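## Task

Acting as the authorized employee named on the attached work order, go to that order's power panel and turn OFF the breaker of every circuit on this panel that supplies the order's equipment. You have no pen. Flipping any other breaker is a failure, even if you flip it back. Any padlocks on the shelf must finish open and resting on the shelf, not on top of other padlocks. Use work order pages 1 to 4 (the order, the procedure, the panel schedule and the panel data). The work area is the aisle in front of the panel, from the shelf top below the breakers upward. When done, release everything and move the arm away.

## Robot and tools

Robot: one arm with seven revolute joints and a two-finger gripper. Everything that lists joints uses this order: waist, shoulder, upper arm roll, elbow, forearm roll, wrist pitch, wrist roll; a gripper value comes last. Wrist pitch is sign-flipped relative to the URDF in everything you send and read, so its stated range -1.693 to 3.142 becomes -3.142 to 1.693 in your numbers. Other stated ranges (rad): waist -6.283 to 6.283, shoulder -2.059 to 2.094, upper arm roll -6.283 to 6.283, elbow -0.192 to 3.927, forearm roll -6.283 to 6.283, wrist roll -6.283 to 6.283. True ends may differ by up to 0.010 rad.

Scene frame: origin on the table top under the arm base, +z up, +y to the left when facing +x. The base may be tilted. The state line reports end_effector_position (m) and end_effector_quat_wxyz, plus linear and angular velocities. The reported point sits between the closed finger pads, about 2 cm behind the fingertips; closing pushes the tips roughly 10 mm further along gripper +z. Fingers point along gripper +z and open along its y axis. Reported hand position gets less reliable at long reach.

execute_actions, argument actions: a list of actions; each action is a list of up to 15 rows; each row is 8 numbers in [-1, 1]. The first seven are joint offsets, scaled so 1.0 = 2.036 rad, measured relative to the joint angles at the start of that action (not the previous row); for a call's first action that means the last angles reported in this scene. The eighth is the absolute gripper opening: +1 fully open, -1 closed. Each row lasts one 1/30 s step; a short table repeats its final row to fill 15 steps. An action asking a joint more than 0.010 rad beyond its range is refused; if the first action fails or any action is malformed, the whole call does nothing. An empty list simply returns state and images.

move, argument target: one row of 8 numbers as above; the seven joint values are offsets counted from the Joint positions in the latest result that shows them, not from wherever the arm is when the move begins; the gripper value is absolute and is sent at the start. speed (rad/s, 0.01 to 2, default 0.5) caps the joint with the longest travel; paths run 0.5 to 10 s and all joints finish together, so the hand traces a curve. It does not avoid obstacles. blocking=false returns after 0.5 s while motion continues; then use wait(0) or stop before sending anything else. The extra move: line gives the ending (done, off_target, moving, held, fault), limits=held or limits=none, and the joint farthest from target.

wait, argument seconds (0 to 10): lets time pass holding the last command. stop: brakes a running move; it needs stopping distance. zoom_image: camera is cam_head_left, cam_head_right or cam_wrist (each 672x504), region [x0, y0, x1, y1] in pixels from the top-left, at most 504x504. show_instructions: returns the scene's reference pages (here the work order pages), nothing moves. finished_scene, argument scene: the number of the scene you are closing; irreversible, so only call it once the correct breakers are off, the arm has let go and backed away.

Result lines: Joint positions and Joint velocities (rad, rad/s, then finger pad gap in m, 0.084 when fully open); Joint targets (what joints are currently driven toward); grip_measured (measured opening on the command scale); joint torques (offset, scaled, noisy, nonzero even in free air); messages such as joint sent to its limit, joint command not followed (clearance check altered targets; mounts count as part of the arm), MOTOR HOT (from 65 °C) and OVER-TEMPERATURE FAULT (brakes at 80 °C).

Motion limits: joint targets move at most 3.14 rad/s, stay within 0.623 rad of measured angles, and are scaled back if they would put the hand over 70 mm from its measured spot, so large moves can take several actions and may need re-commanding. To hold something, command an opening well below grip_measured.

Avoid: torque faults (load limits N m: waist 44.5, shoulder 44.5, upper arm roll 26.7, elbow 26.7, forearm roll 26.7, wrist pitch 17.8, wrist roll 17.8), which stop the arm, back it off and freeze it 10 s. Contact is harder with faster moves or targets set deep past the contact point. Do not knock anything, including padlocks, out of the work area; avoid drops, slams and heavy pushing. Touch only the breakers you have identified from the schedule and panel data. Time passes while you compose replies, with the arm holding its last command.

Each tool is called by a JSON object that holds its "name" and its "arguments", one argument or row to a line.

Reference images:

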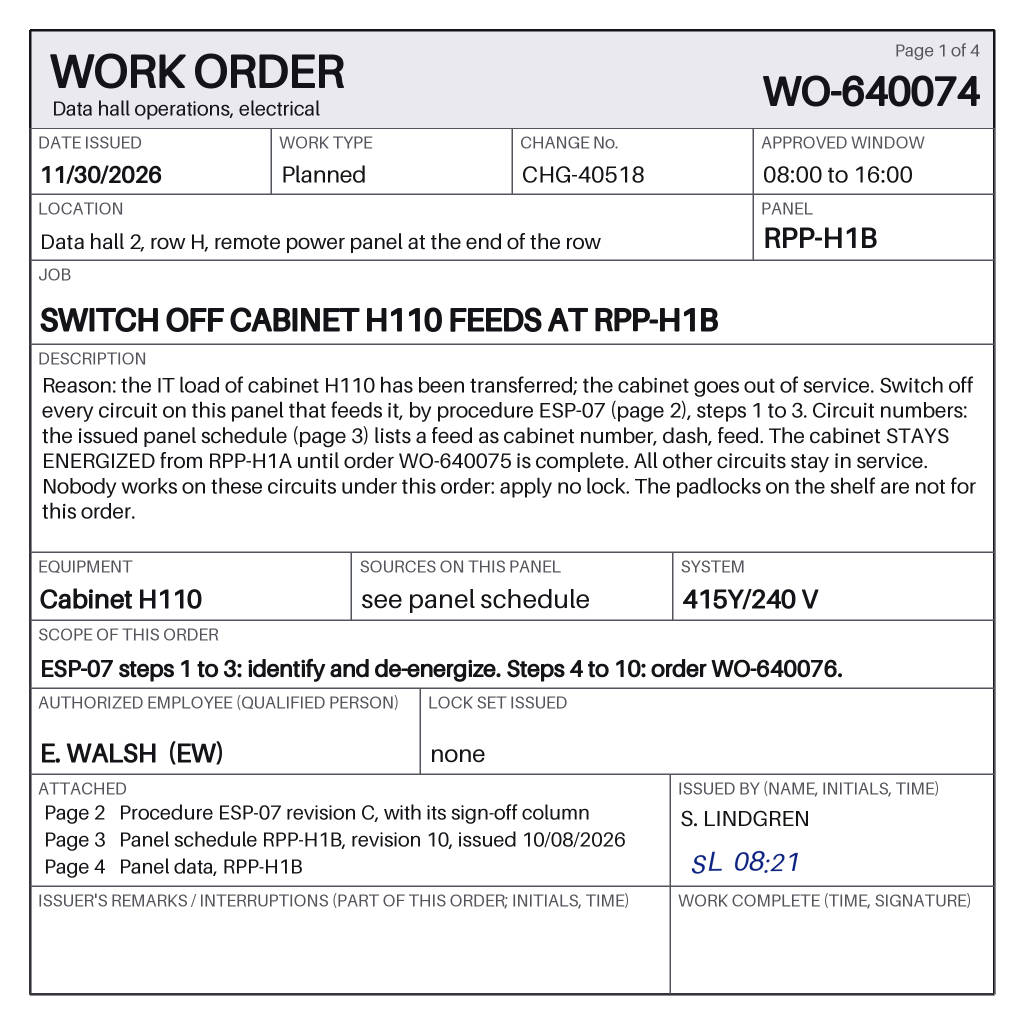

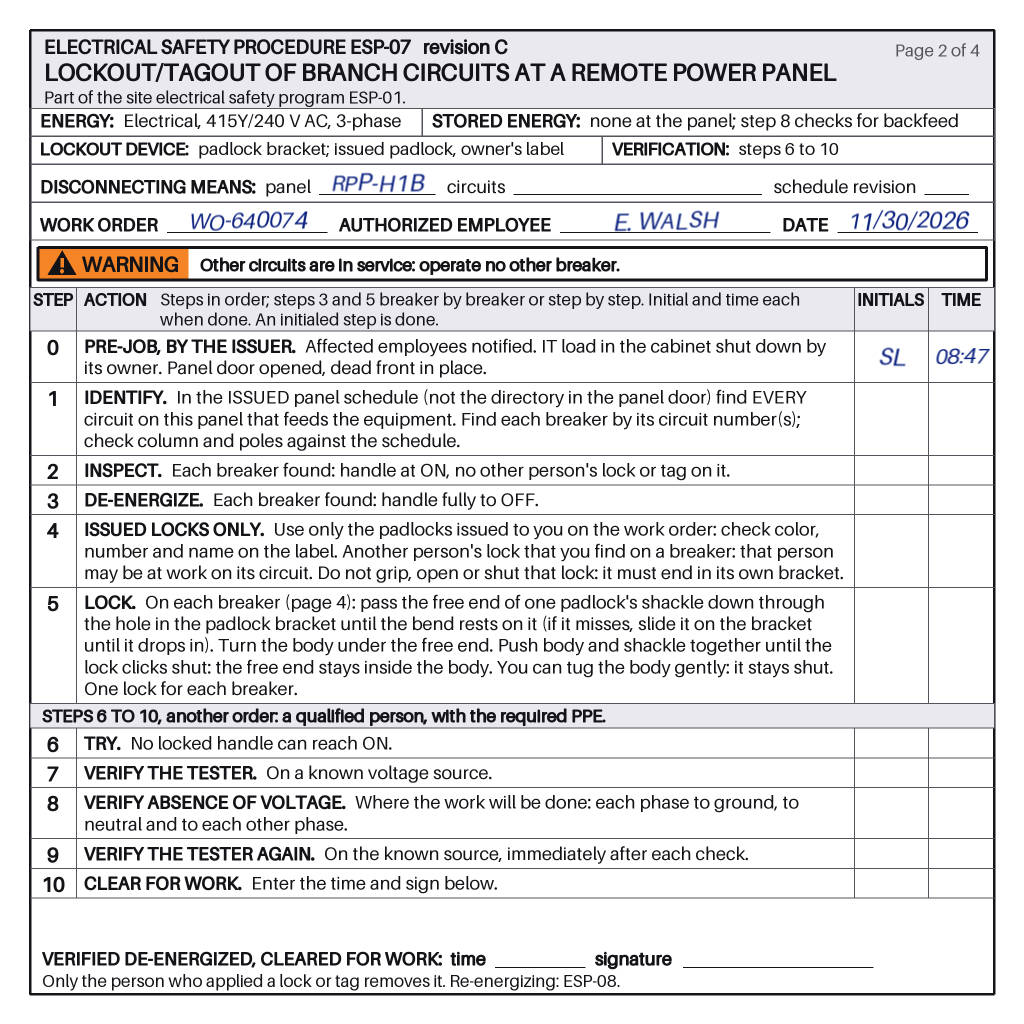

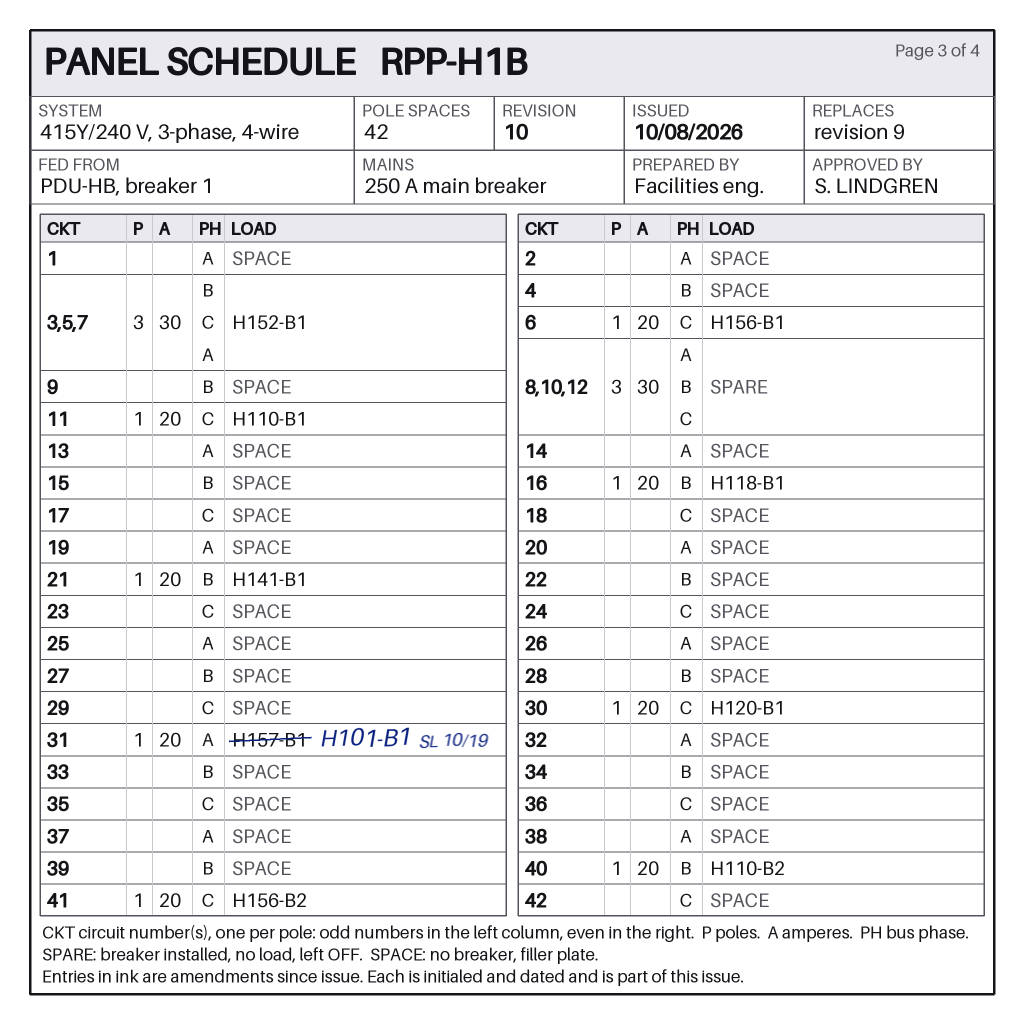

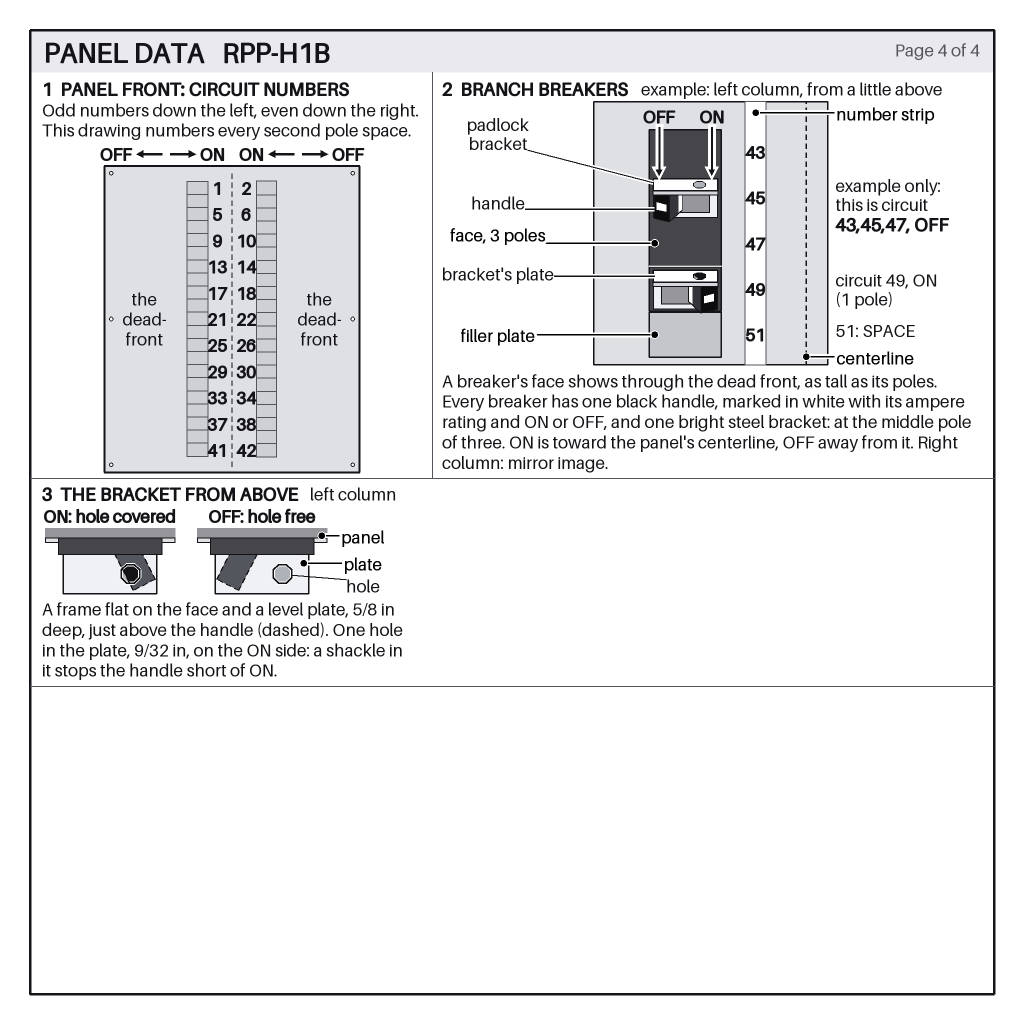

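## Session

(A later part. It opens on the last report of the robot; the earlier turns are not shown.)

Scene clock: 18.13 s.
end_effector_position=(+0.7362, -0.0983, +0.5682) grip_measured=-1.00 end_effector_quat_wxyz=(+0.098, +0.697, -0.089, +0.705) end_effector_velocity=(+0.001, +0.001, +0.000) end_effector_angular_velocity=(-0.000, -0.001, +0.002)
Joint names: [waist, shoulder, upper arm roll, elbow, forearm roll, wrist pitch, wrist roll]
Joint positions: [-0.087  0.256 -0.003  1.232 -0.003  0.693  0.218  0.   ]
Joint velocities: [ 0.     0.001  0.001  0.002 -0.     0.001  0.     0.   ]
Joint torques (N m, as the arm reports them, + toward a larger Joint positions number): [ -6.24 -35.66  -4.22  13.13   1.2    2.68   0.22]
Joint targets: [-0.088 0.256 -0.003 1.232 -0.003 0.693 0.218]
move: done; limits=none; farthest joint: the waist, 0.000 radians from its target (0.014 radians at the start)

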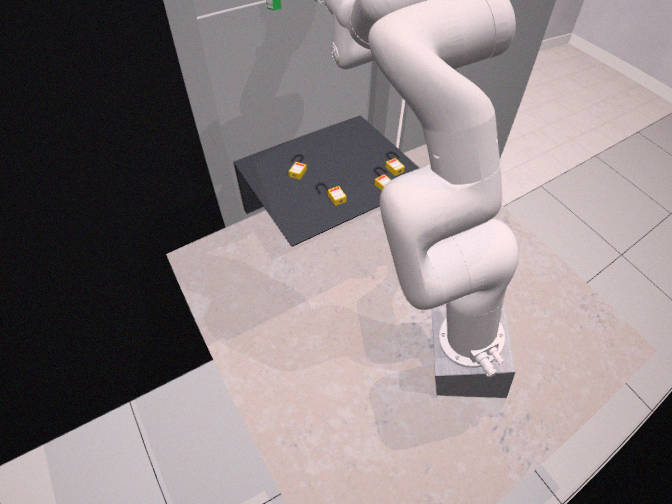

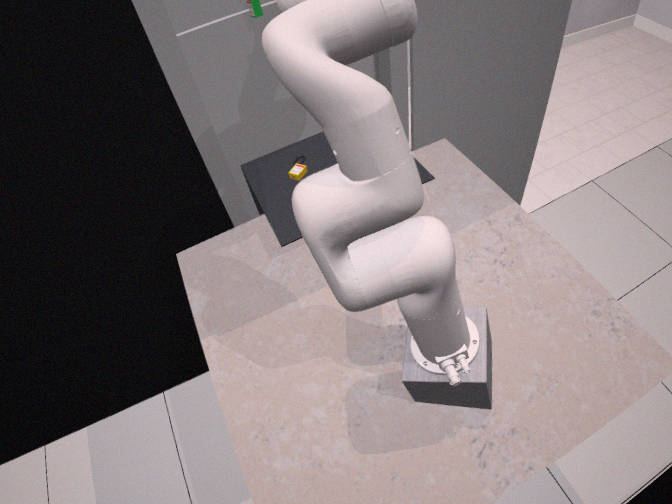

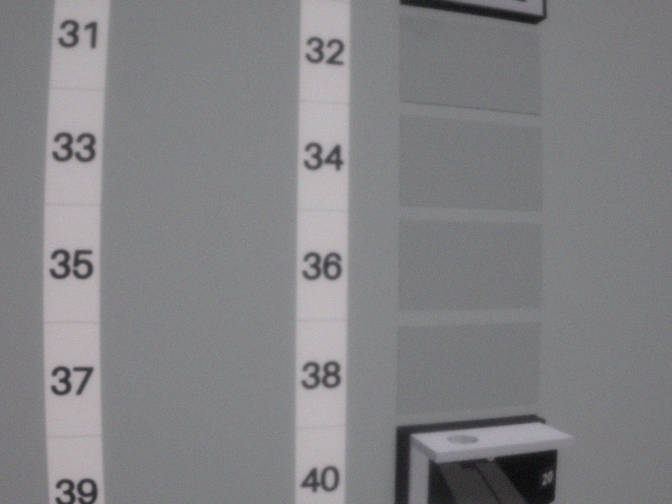

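{"name": "move", "arguments": {
  "target": [0,-0.25,0,-0.30,0,0.047,0,-1],
  "speed": 0.5
}}

{"name": "move", "arguments": {
  "target": [0.0055,0.1605,0,0.62,0,-0.3325,0,-1],
  "speed": 0.7
}}

Scene clock: 20.60 s.
end_effector_position=(+0.5809, -0.0542, +0.5743) grip_measured=-1.00 end_effector_quat_wxyz=(+0.097, +0.699, -0.090, +0.703) end_effector_velocity=(-0.001, +0.001, +0.000) end_effector_angular_velocity=(-0.000, -0.001, +0.001)
Joint names: [waist, shoulder, upper arm roll, elbow, forearm roll, wrist pitch, wrist roll]
Joint positions: [-0.087 -0.253 -0.003  0.622 -0.003  0.789  0.218  0.   ]
Joint velocities: [ 0.001 -0.004  0.    -0.003  0.     0.    -0.     0.   ]
Joint torques (N m, as the arm reports them, + toward a larger Joint positions number): [ -2.81 -19.67  -3.51  12.74   1.14   2.73   0.24]
Joint targets: [-0.087 -0.253 -0.003 0.622 -0.003 0.789 0.218]
move: done; limits=none; farthest joint: the elbow, 0.001 radians from its target (0.611 radians at the start)

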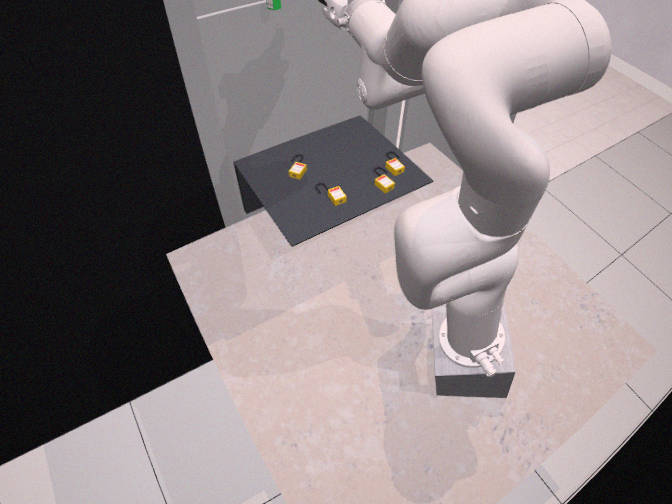

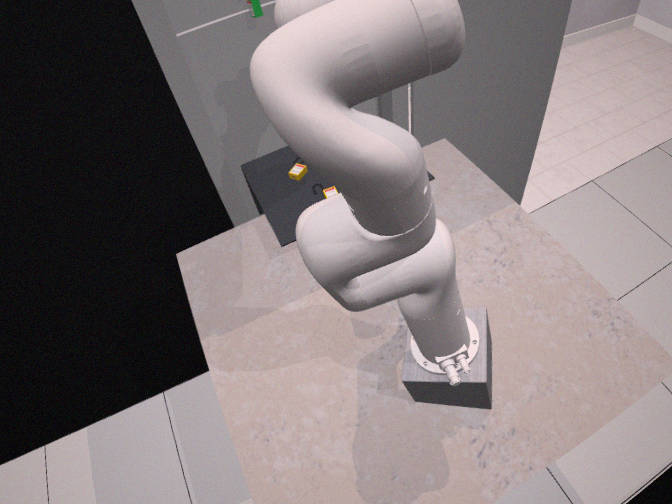

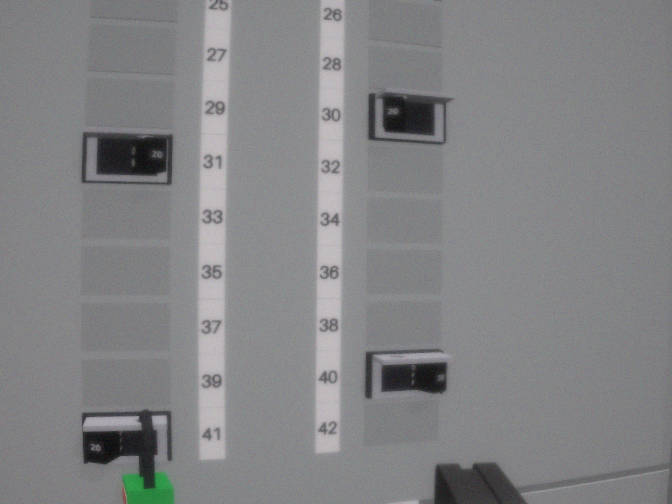

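Scene clock: 23.13 s.
end_effector_position=(+0.6965, +0.0040, +0.9238) grip_measured=-1.00 end_effector_quat_wxyz=(+0.085, +0.608, -0.055, +0.787) end_effector_velocity=(+0.000, -0.001, -0.000) end_effector_angular_velocity=(+0.000, +0.002, -0.001)
Joint names: [waist, shoulder, upper arm roll, elbow, forearm roll, wrist pitch, wrist roll]
Joint positions: [-0.076  0.074 -0.003  1.884 -0.003  0.112  0.218  0.   ]
Joint velocities: [-0.     0.001 -0.     0.001 -0.    -0.002 -0.     0.   ]
Joint torques (N m, as the arm reports them, + toward a larger Joint positions number): [ -4.62 -29.95  -3.71  12.57   1.17   1.98   0.1 ]
Joint targets: [-0.076 0.074 -0.003 1.884 -0.003 0.112 0.218]
move: done; limits=none; farthest joint: the waist, 0.000 radians from its target (0.012 radians at the start)

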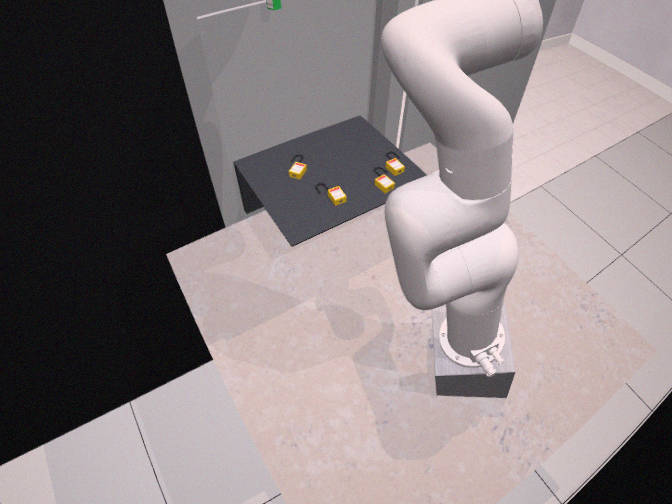

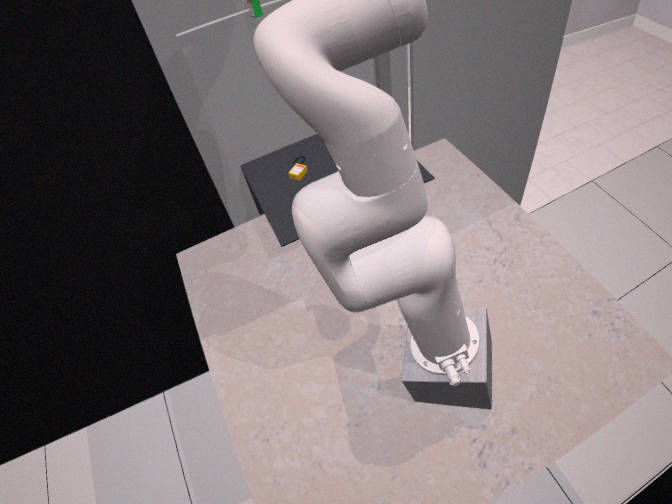

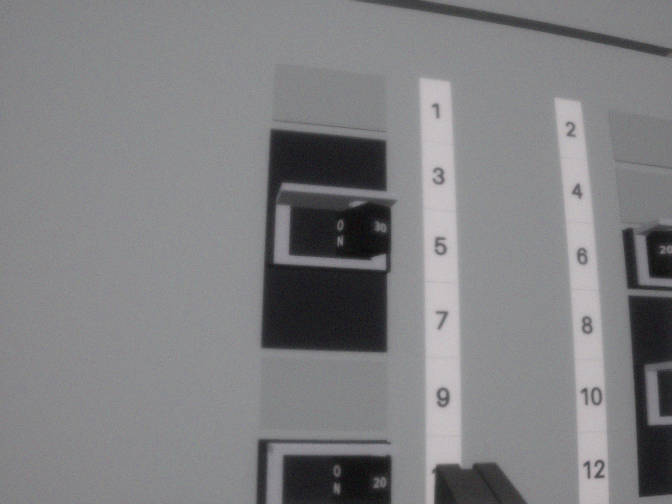

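{"name": "move", "arguments": {
  "target": [0,0.088,0,0.1185,0,-0.031,0,-1],
  "speed": 0.15
}}

Scene clock: 25.33 s.
end_effector_position=(+0.7350, -0.0064, +0.9216) grip_measured=-1.00 end_effector_quat_wxyz=(+0.086, +0.609, -0.055, +0.787) end_effector_velocity=(+0.001, -0.002, -0.001) end_effector_angular_velocity=(+0.000, +0.002, -0.002)
Joint names: [waist, shoulder, upper arm roll, elbow, forearm roll, wrist pitch, wrist roll]
Joint positions: [-0.076  0.253 -0.003  2.125 -0.003  0.049  0.218  0.   ]
Joint velocities: [-0.002  0.002  0.     0.001 -0.    -0.001 -0.     0.   ]
Joint torques (N m, as the arm reports them, + toward a larger Joint positions number): [ -5.41 -34.3   -2.99  12.19   0.71   2.06   0.29]
Joint targets: [-0.076 0.253 -0.003 2.125 -0.003 0.049 0.218]
move: done; limits=none; farthest joint: the waist, 0.000 radians from its target (0.000 radians at the start)

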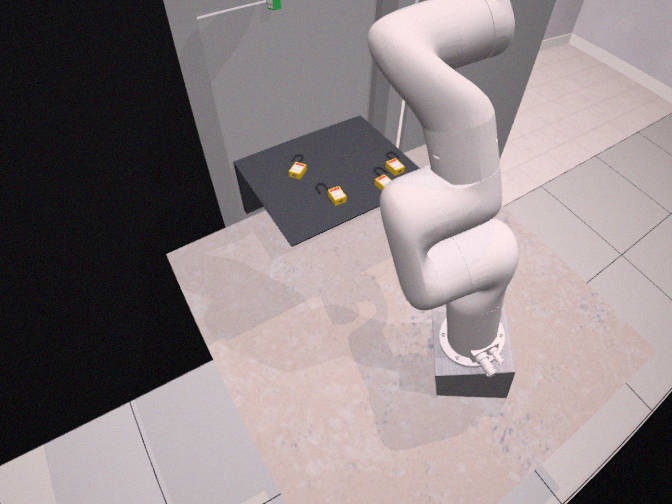

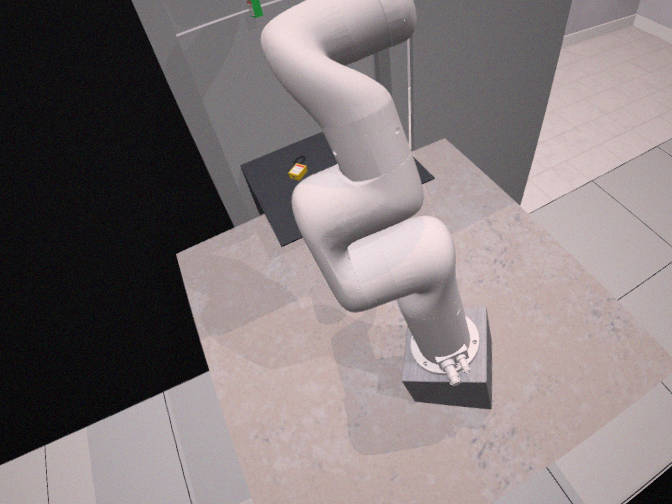

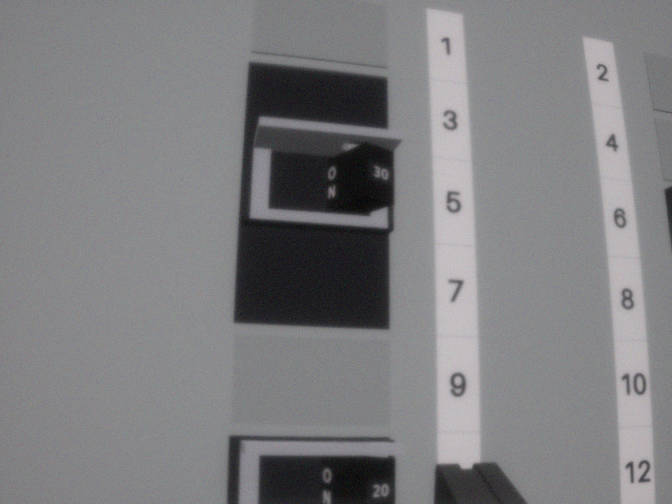

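{"name": "move", "arguments": {
  "target": [0.0072,0.0034,0,0.0087,0,-0.0053,0,-1],
  "speed": 0.03
}}

{"name": "move", "arguments": {
  "target": [0.013,-0.0061,0,-0.003,0,-0.0031,0,-1],
  "speed": 0.015
}}

Scene clock: 26.57 s.
end_effector_position=(+0.7386, +0.0027, +0.9202) grip_measured=-1.00 end_effector_quat_wxyz=(+0.079, +0.611, -0.051, +0.786) end_effector_velocity=(-0.001, -0.001, +0.002) end_effector_angular_velocity=(-0.001, -0.004, -0.001)
Joint names: [waist, shoulder, upper arm roll, elbow, forearm roll, wrist pitch, wrist roll]
Joint positions: [-0.061  0.261 -0.002  2.141 -0.003  0.038  0.218  0.   ]
Joint velocities: [-0.002 -0.    -0.001  0.002  0.     0.002  0.     0.   ]
Joint torques (N m, as the arm reports them, + toward a larger Joint positions number): [ -5.49 -39.28  -3.16  14.57   0.88   3.52   0.31]
Joint targets: [-0.062 0.260 -0.003 2.142 -0.003 0.038 0.218]
move: done; limits=none; farthest joint: the shoulder, 0.001 radians from its target (0.007 radians at the start)

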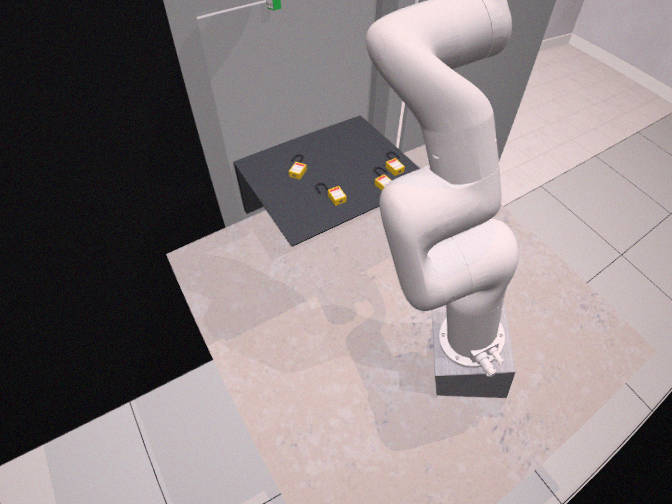

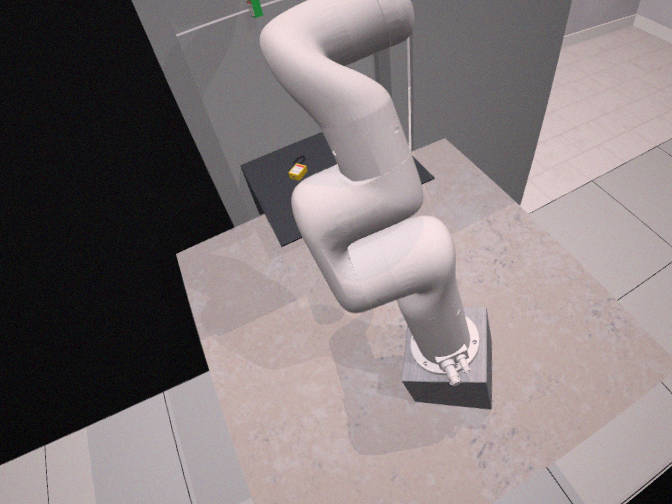

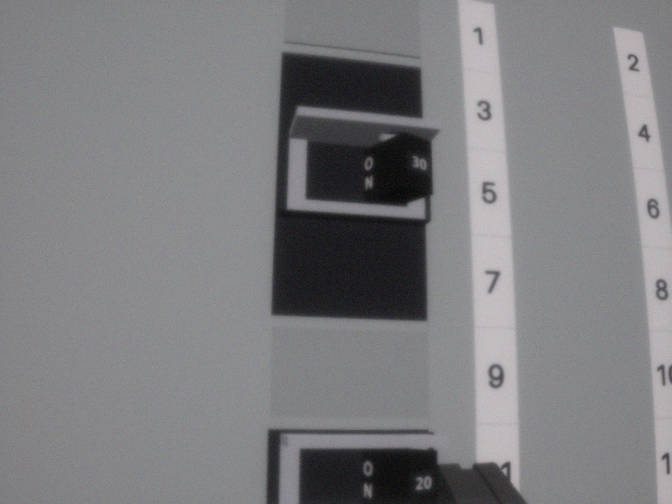

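Scene clock: 28.57 s.
end_effector_position=(+0.7384, +0.0196, +0.9203) grip_measured=-1.00 end_effector_quat_wxyz=(+0.069, +0.614, -0.045, +0.785) end_effector_velocity=(+0.001, +0.002, -0.001) end_effector_angular_velocity=(+0.001, +0.002, +0.004)
Joint names: [waist, shoulder, upper arm roll, elbow, forearm roll, wrist pitch, wrist roll]
Joint positions: [-0.036  0.248 -0.003  2.135 -0.003  0.031  0.218  0.   ]
Joint velocities: [ 0.003  0.     0.001 -0.001 -0.    -0.001  0.     0.   ]
Joint torques (N m, as the arm reports them, + toward a larger Joint positions number): [ -2.24 -32.17  -1.13  11.54   0.25   1.54   0.29]
Joint targets: [-0.035 0.248 -0.002 2.135 -0.003 0.031 0.218]
move: done; limits=none; farthest joint: the waist, 0.001 radians from its target (0.027 radians at the start)

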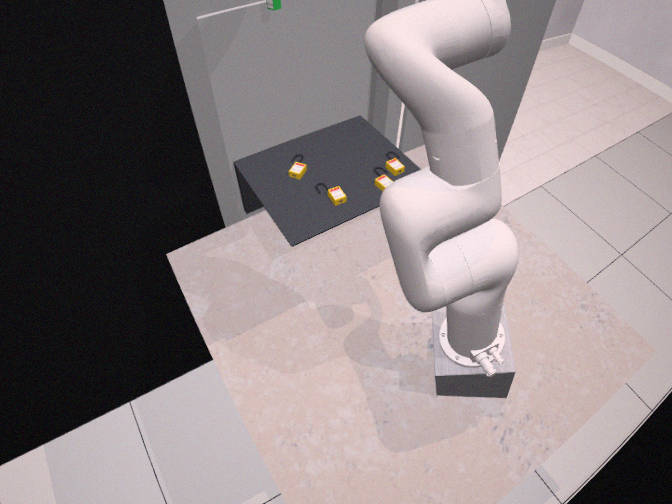

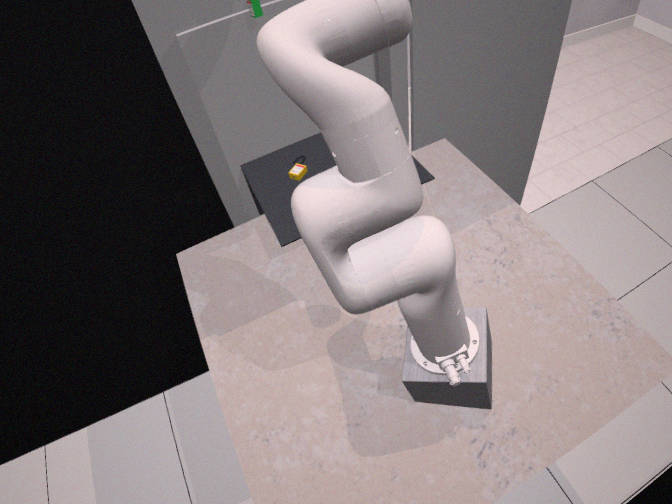

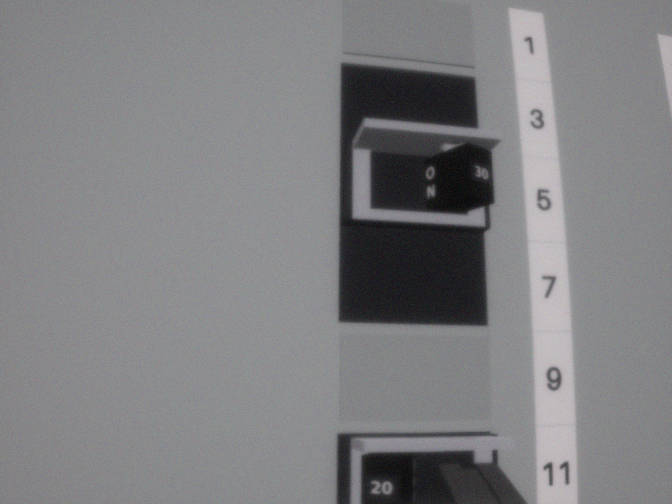

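{"name": "move", "arguments": {
  "target": [-0.02,-0.3,0,-0.42,0,0.1,0,-1],
  "speed": 0.6
}}

Scene clock: 30.70 s.
end_effector_position=(+0.5920, +0.0192, +0.8743) grip_measured=-1.00 end_effector_quat_wxyz=(+0.087, +0.625, -0.061, +0.773) end_effector_velocity=(-0.001, -0.001, +0.000) end_effector_angular_velocity=(-0.001, -0.002, -0.001)
Joint names: [waist, shoulder, upper arm roll, elbow, forearm roll, wrist pitch, wrist roll]
Joint positions: [-0.076 -0.362 -0.003  1.28  -0.003  0.235  0.218  0.   ]
Joint velocities: [-0.002 -0.003 -0.    -0.003  0.     0.002 -0.     0.   ]
Joint torques (N m, as the arm reports them, + toward a larger Joint positions number): [ -2.13 -18.06  -4.22  13.47   1.03   2.27   0.19]
Joint targets: [-0.076 -0.362 -0.003 1.280 -0.003 0.235 0.218]
move: done; limits=none; farthest joint: the shoulder, 0.001 radians from its target (0.611 radians at the start)

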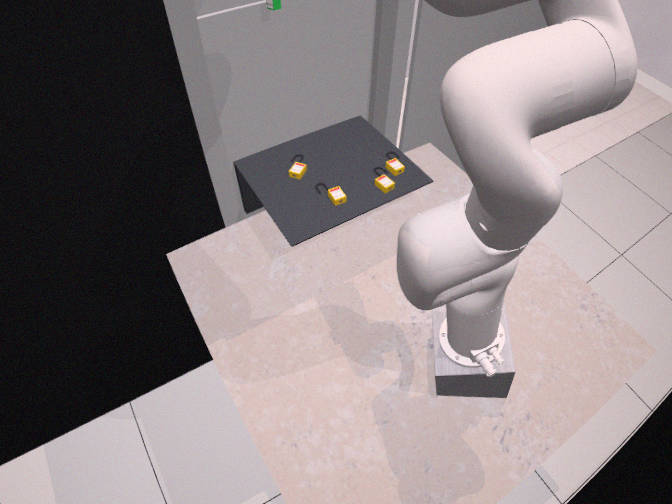

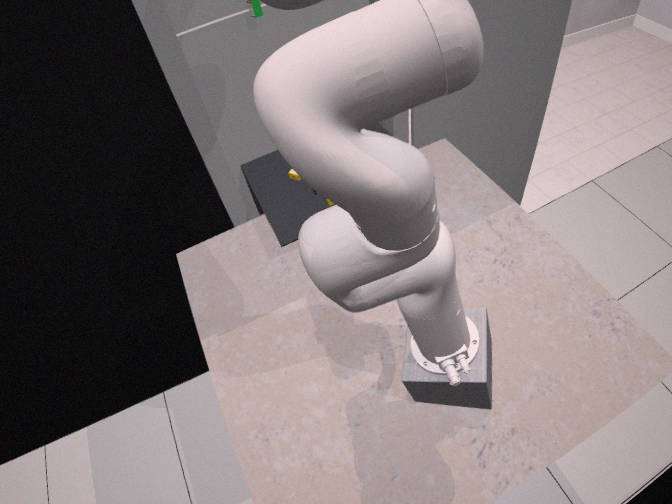

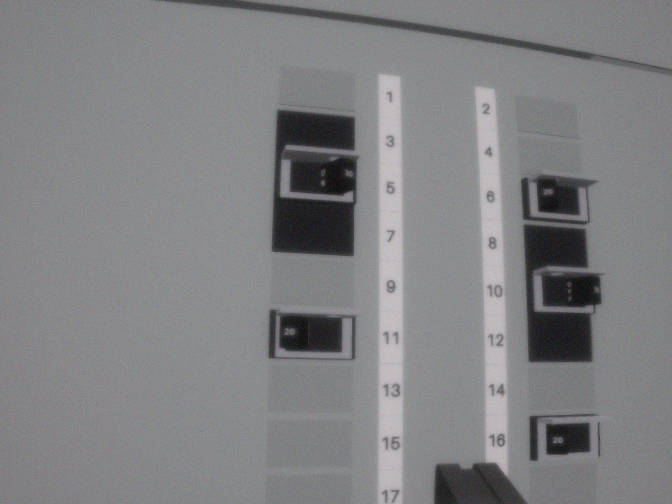

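{"name": "finished_scene", "arguments": {
  "scene": 1
}}

The scene is finished: the task was done.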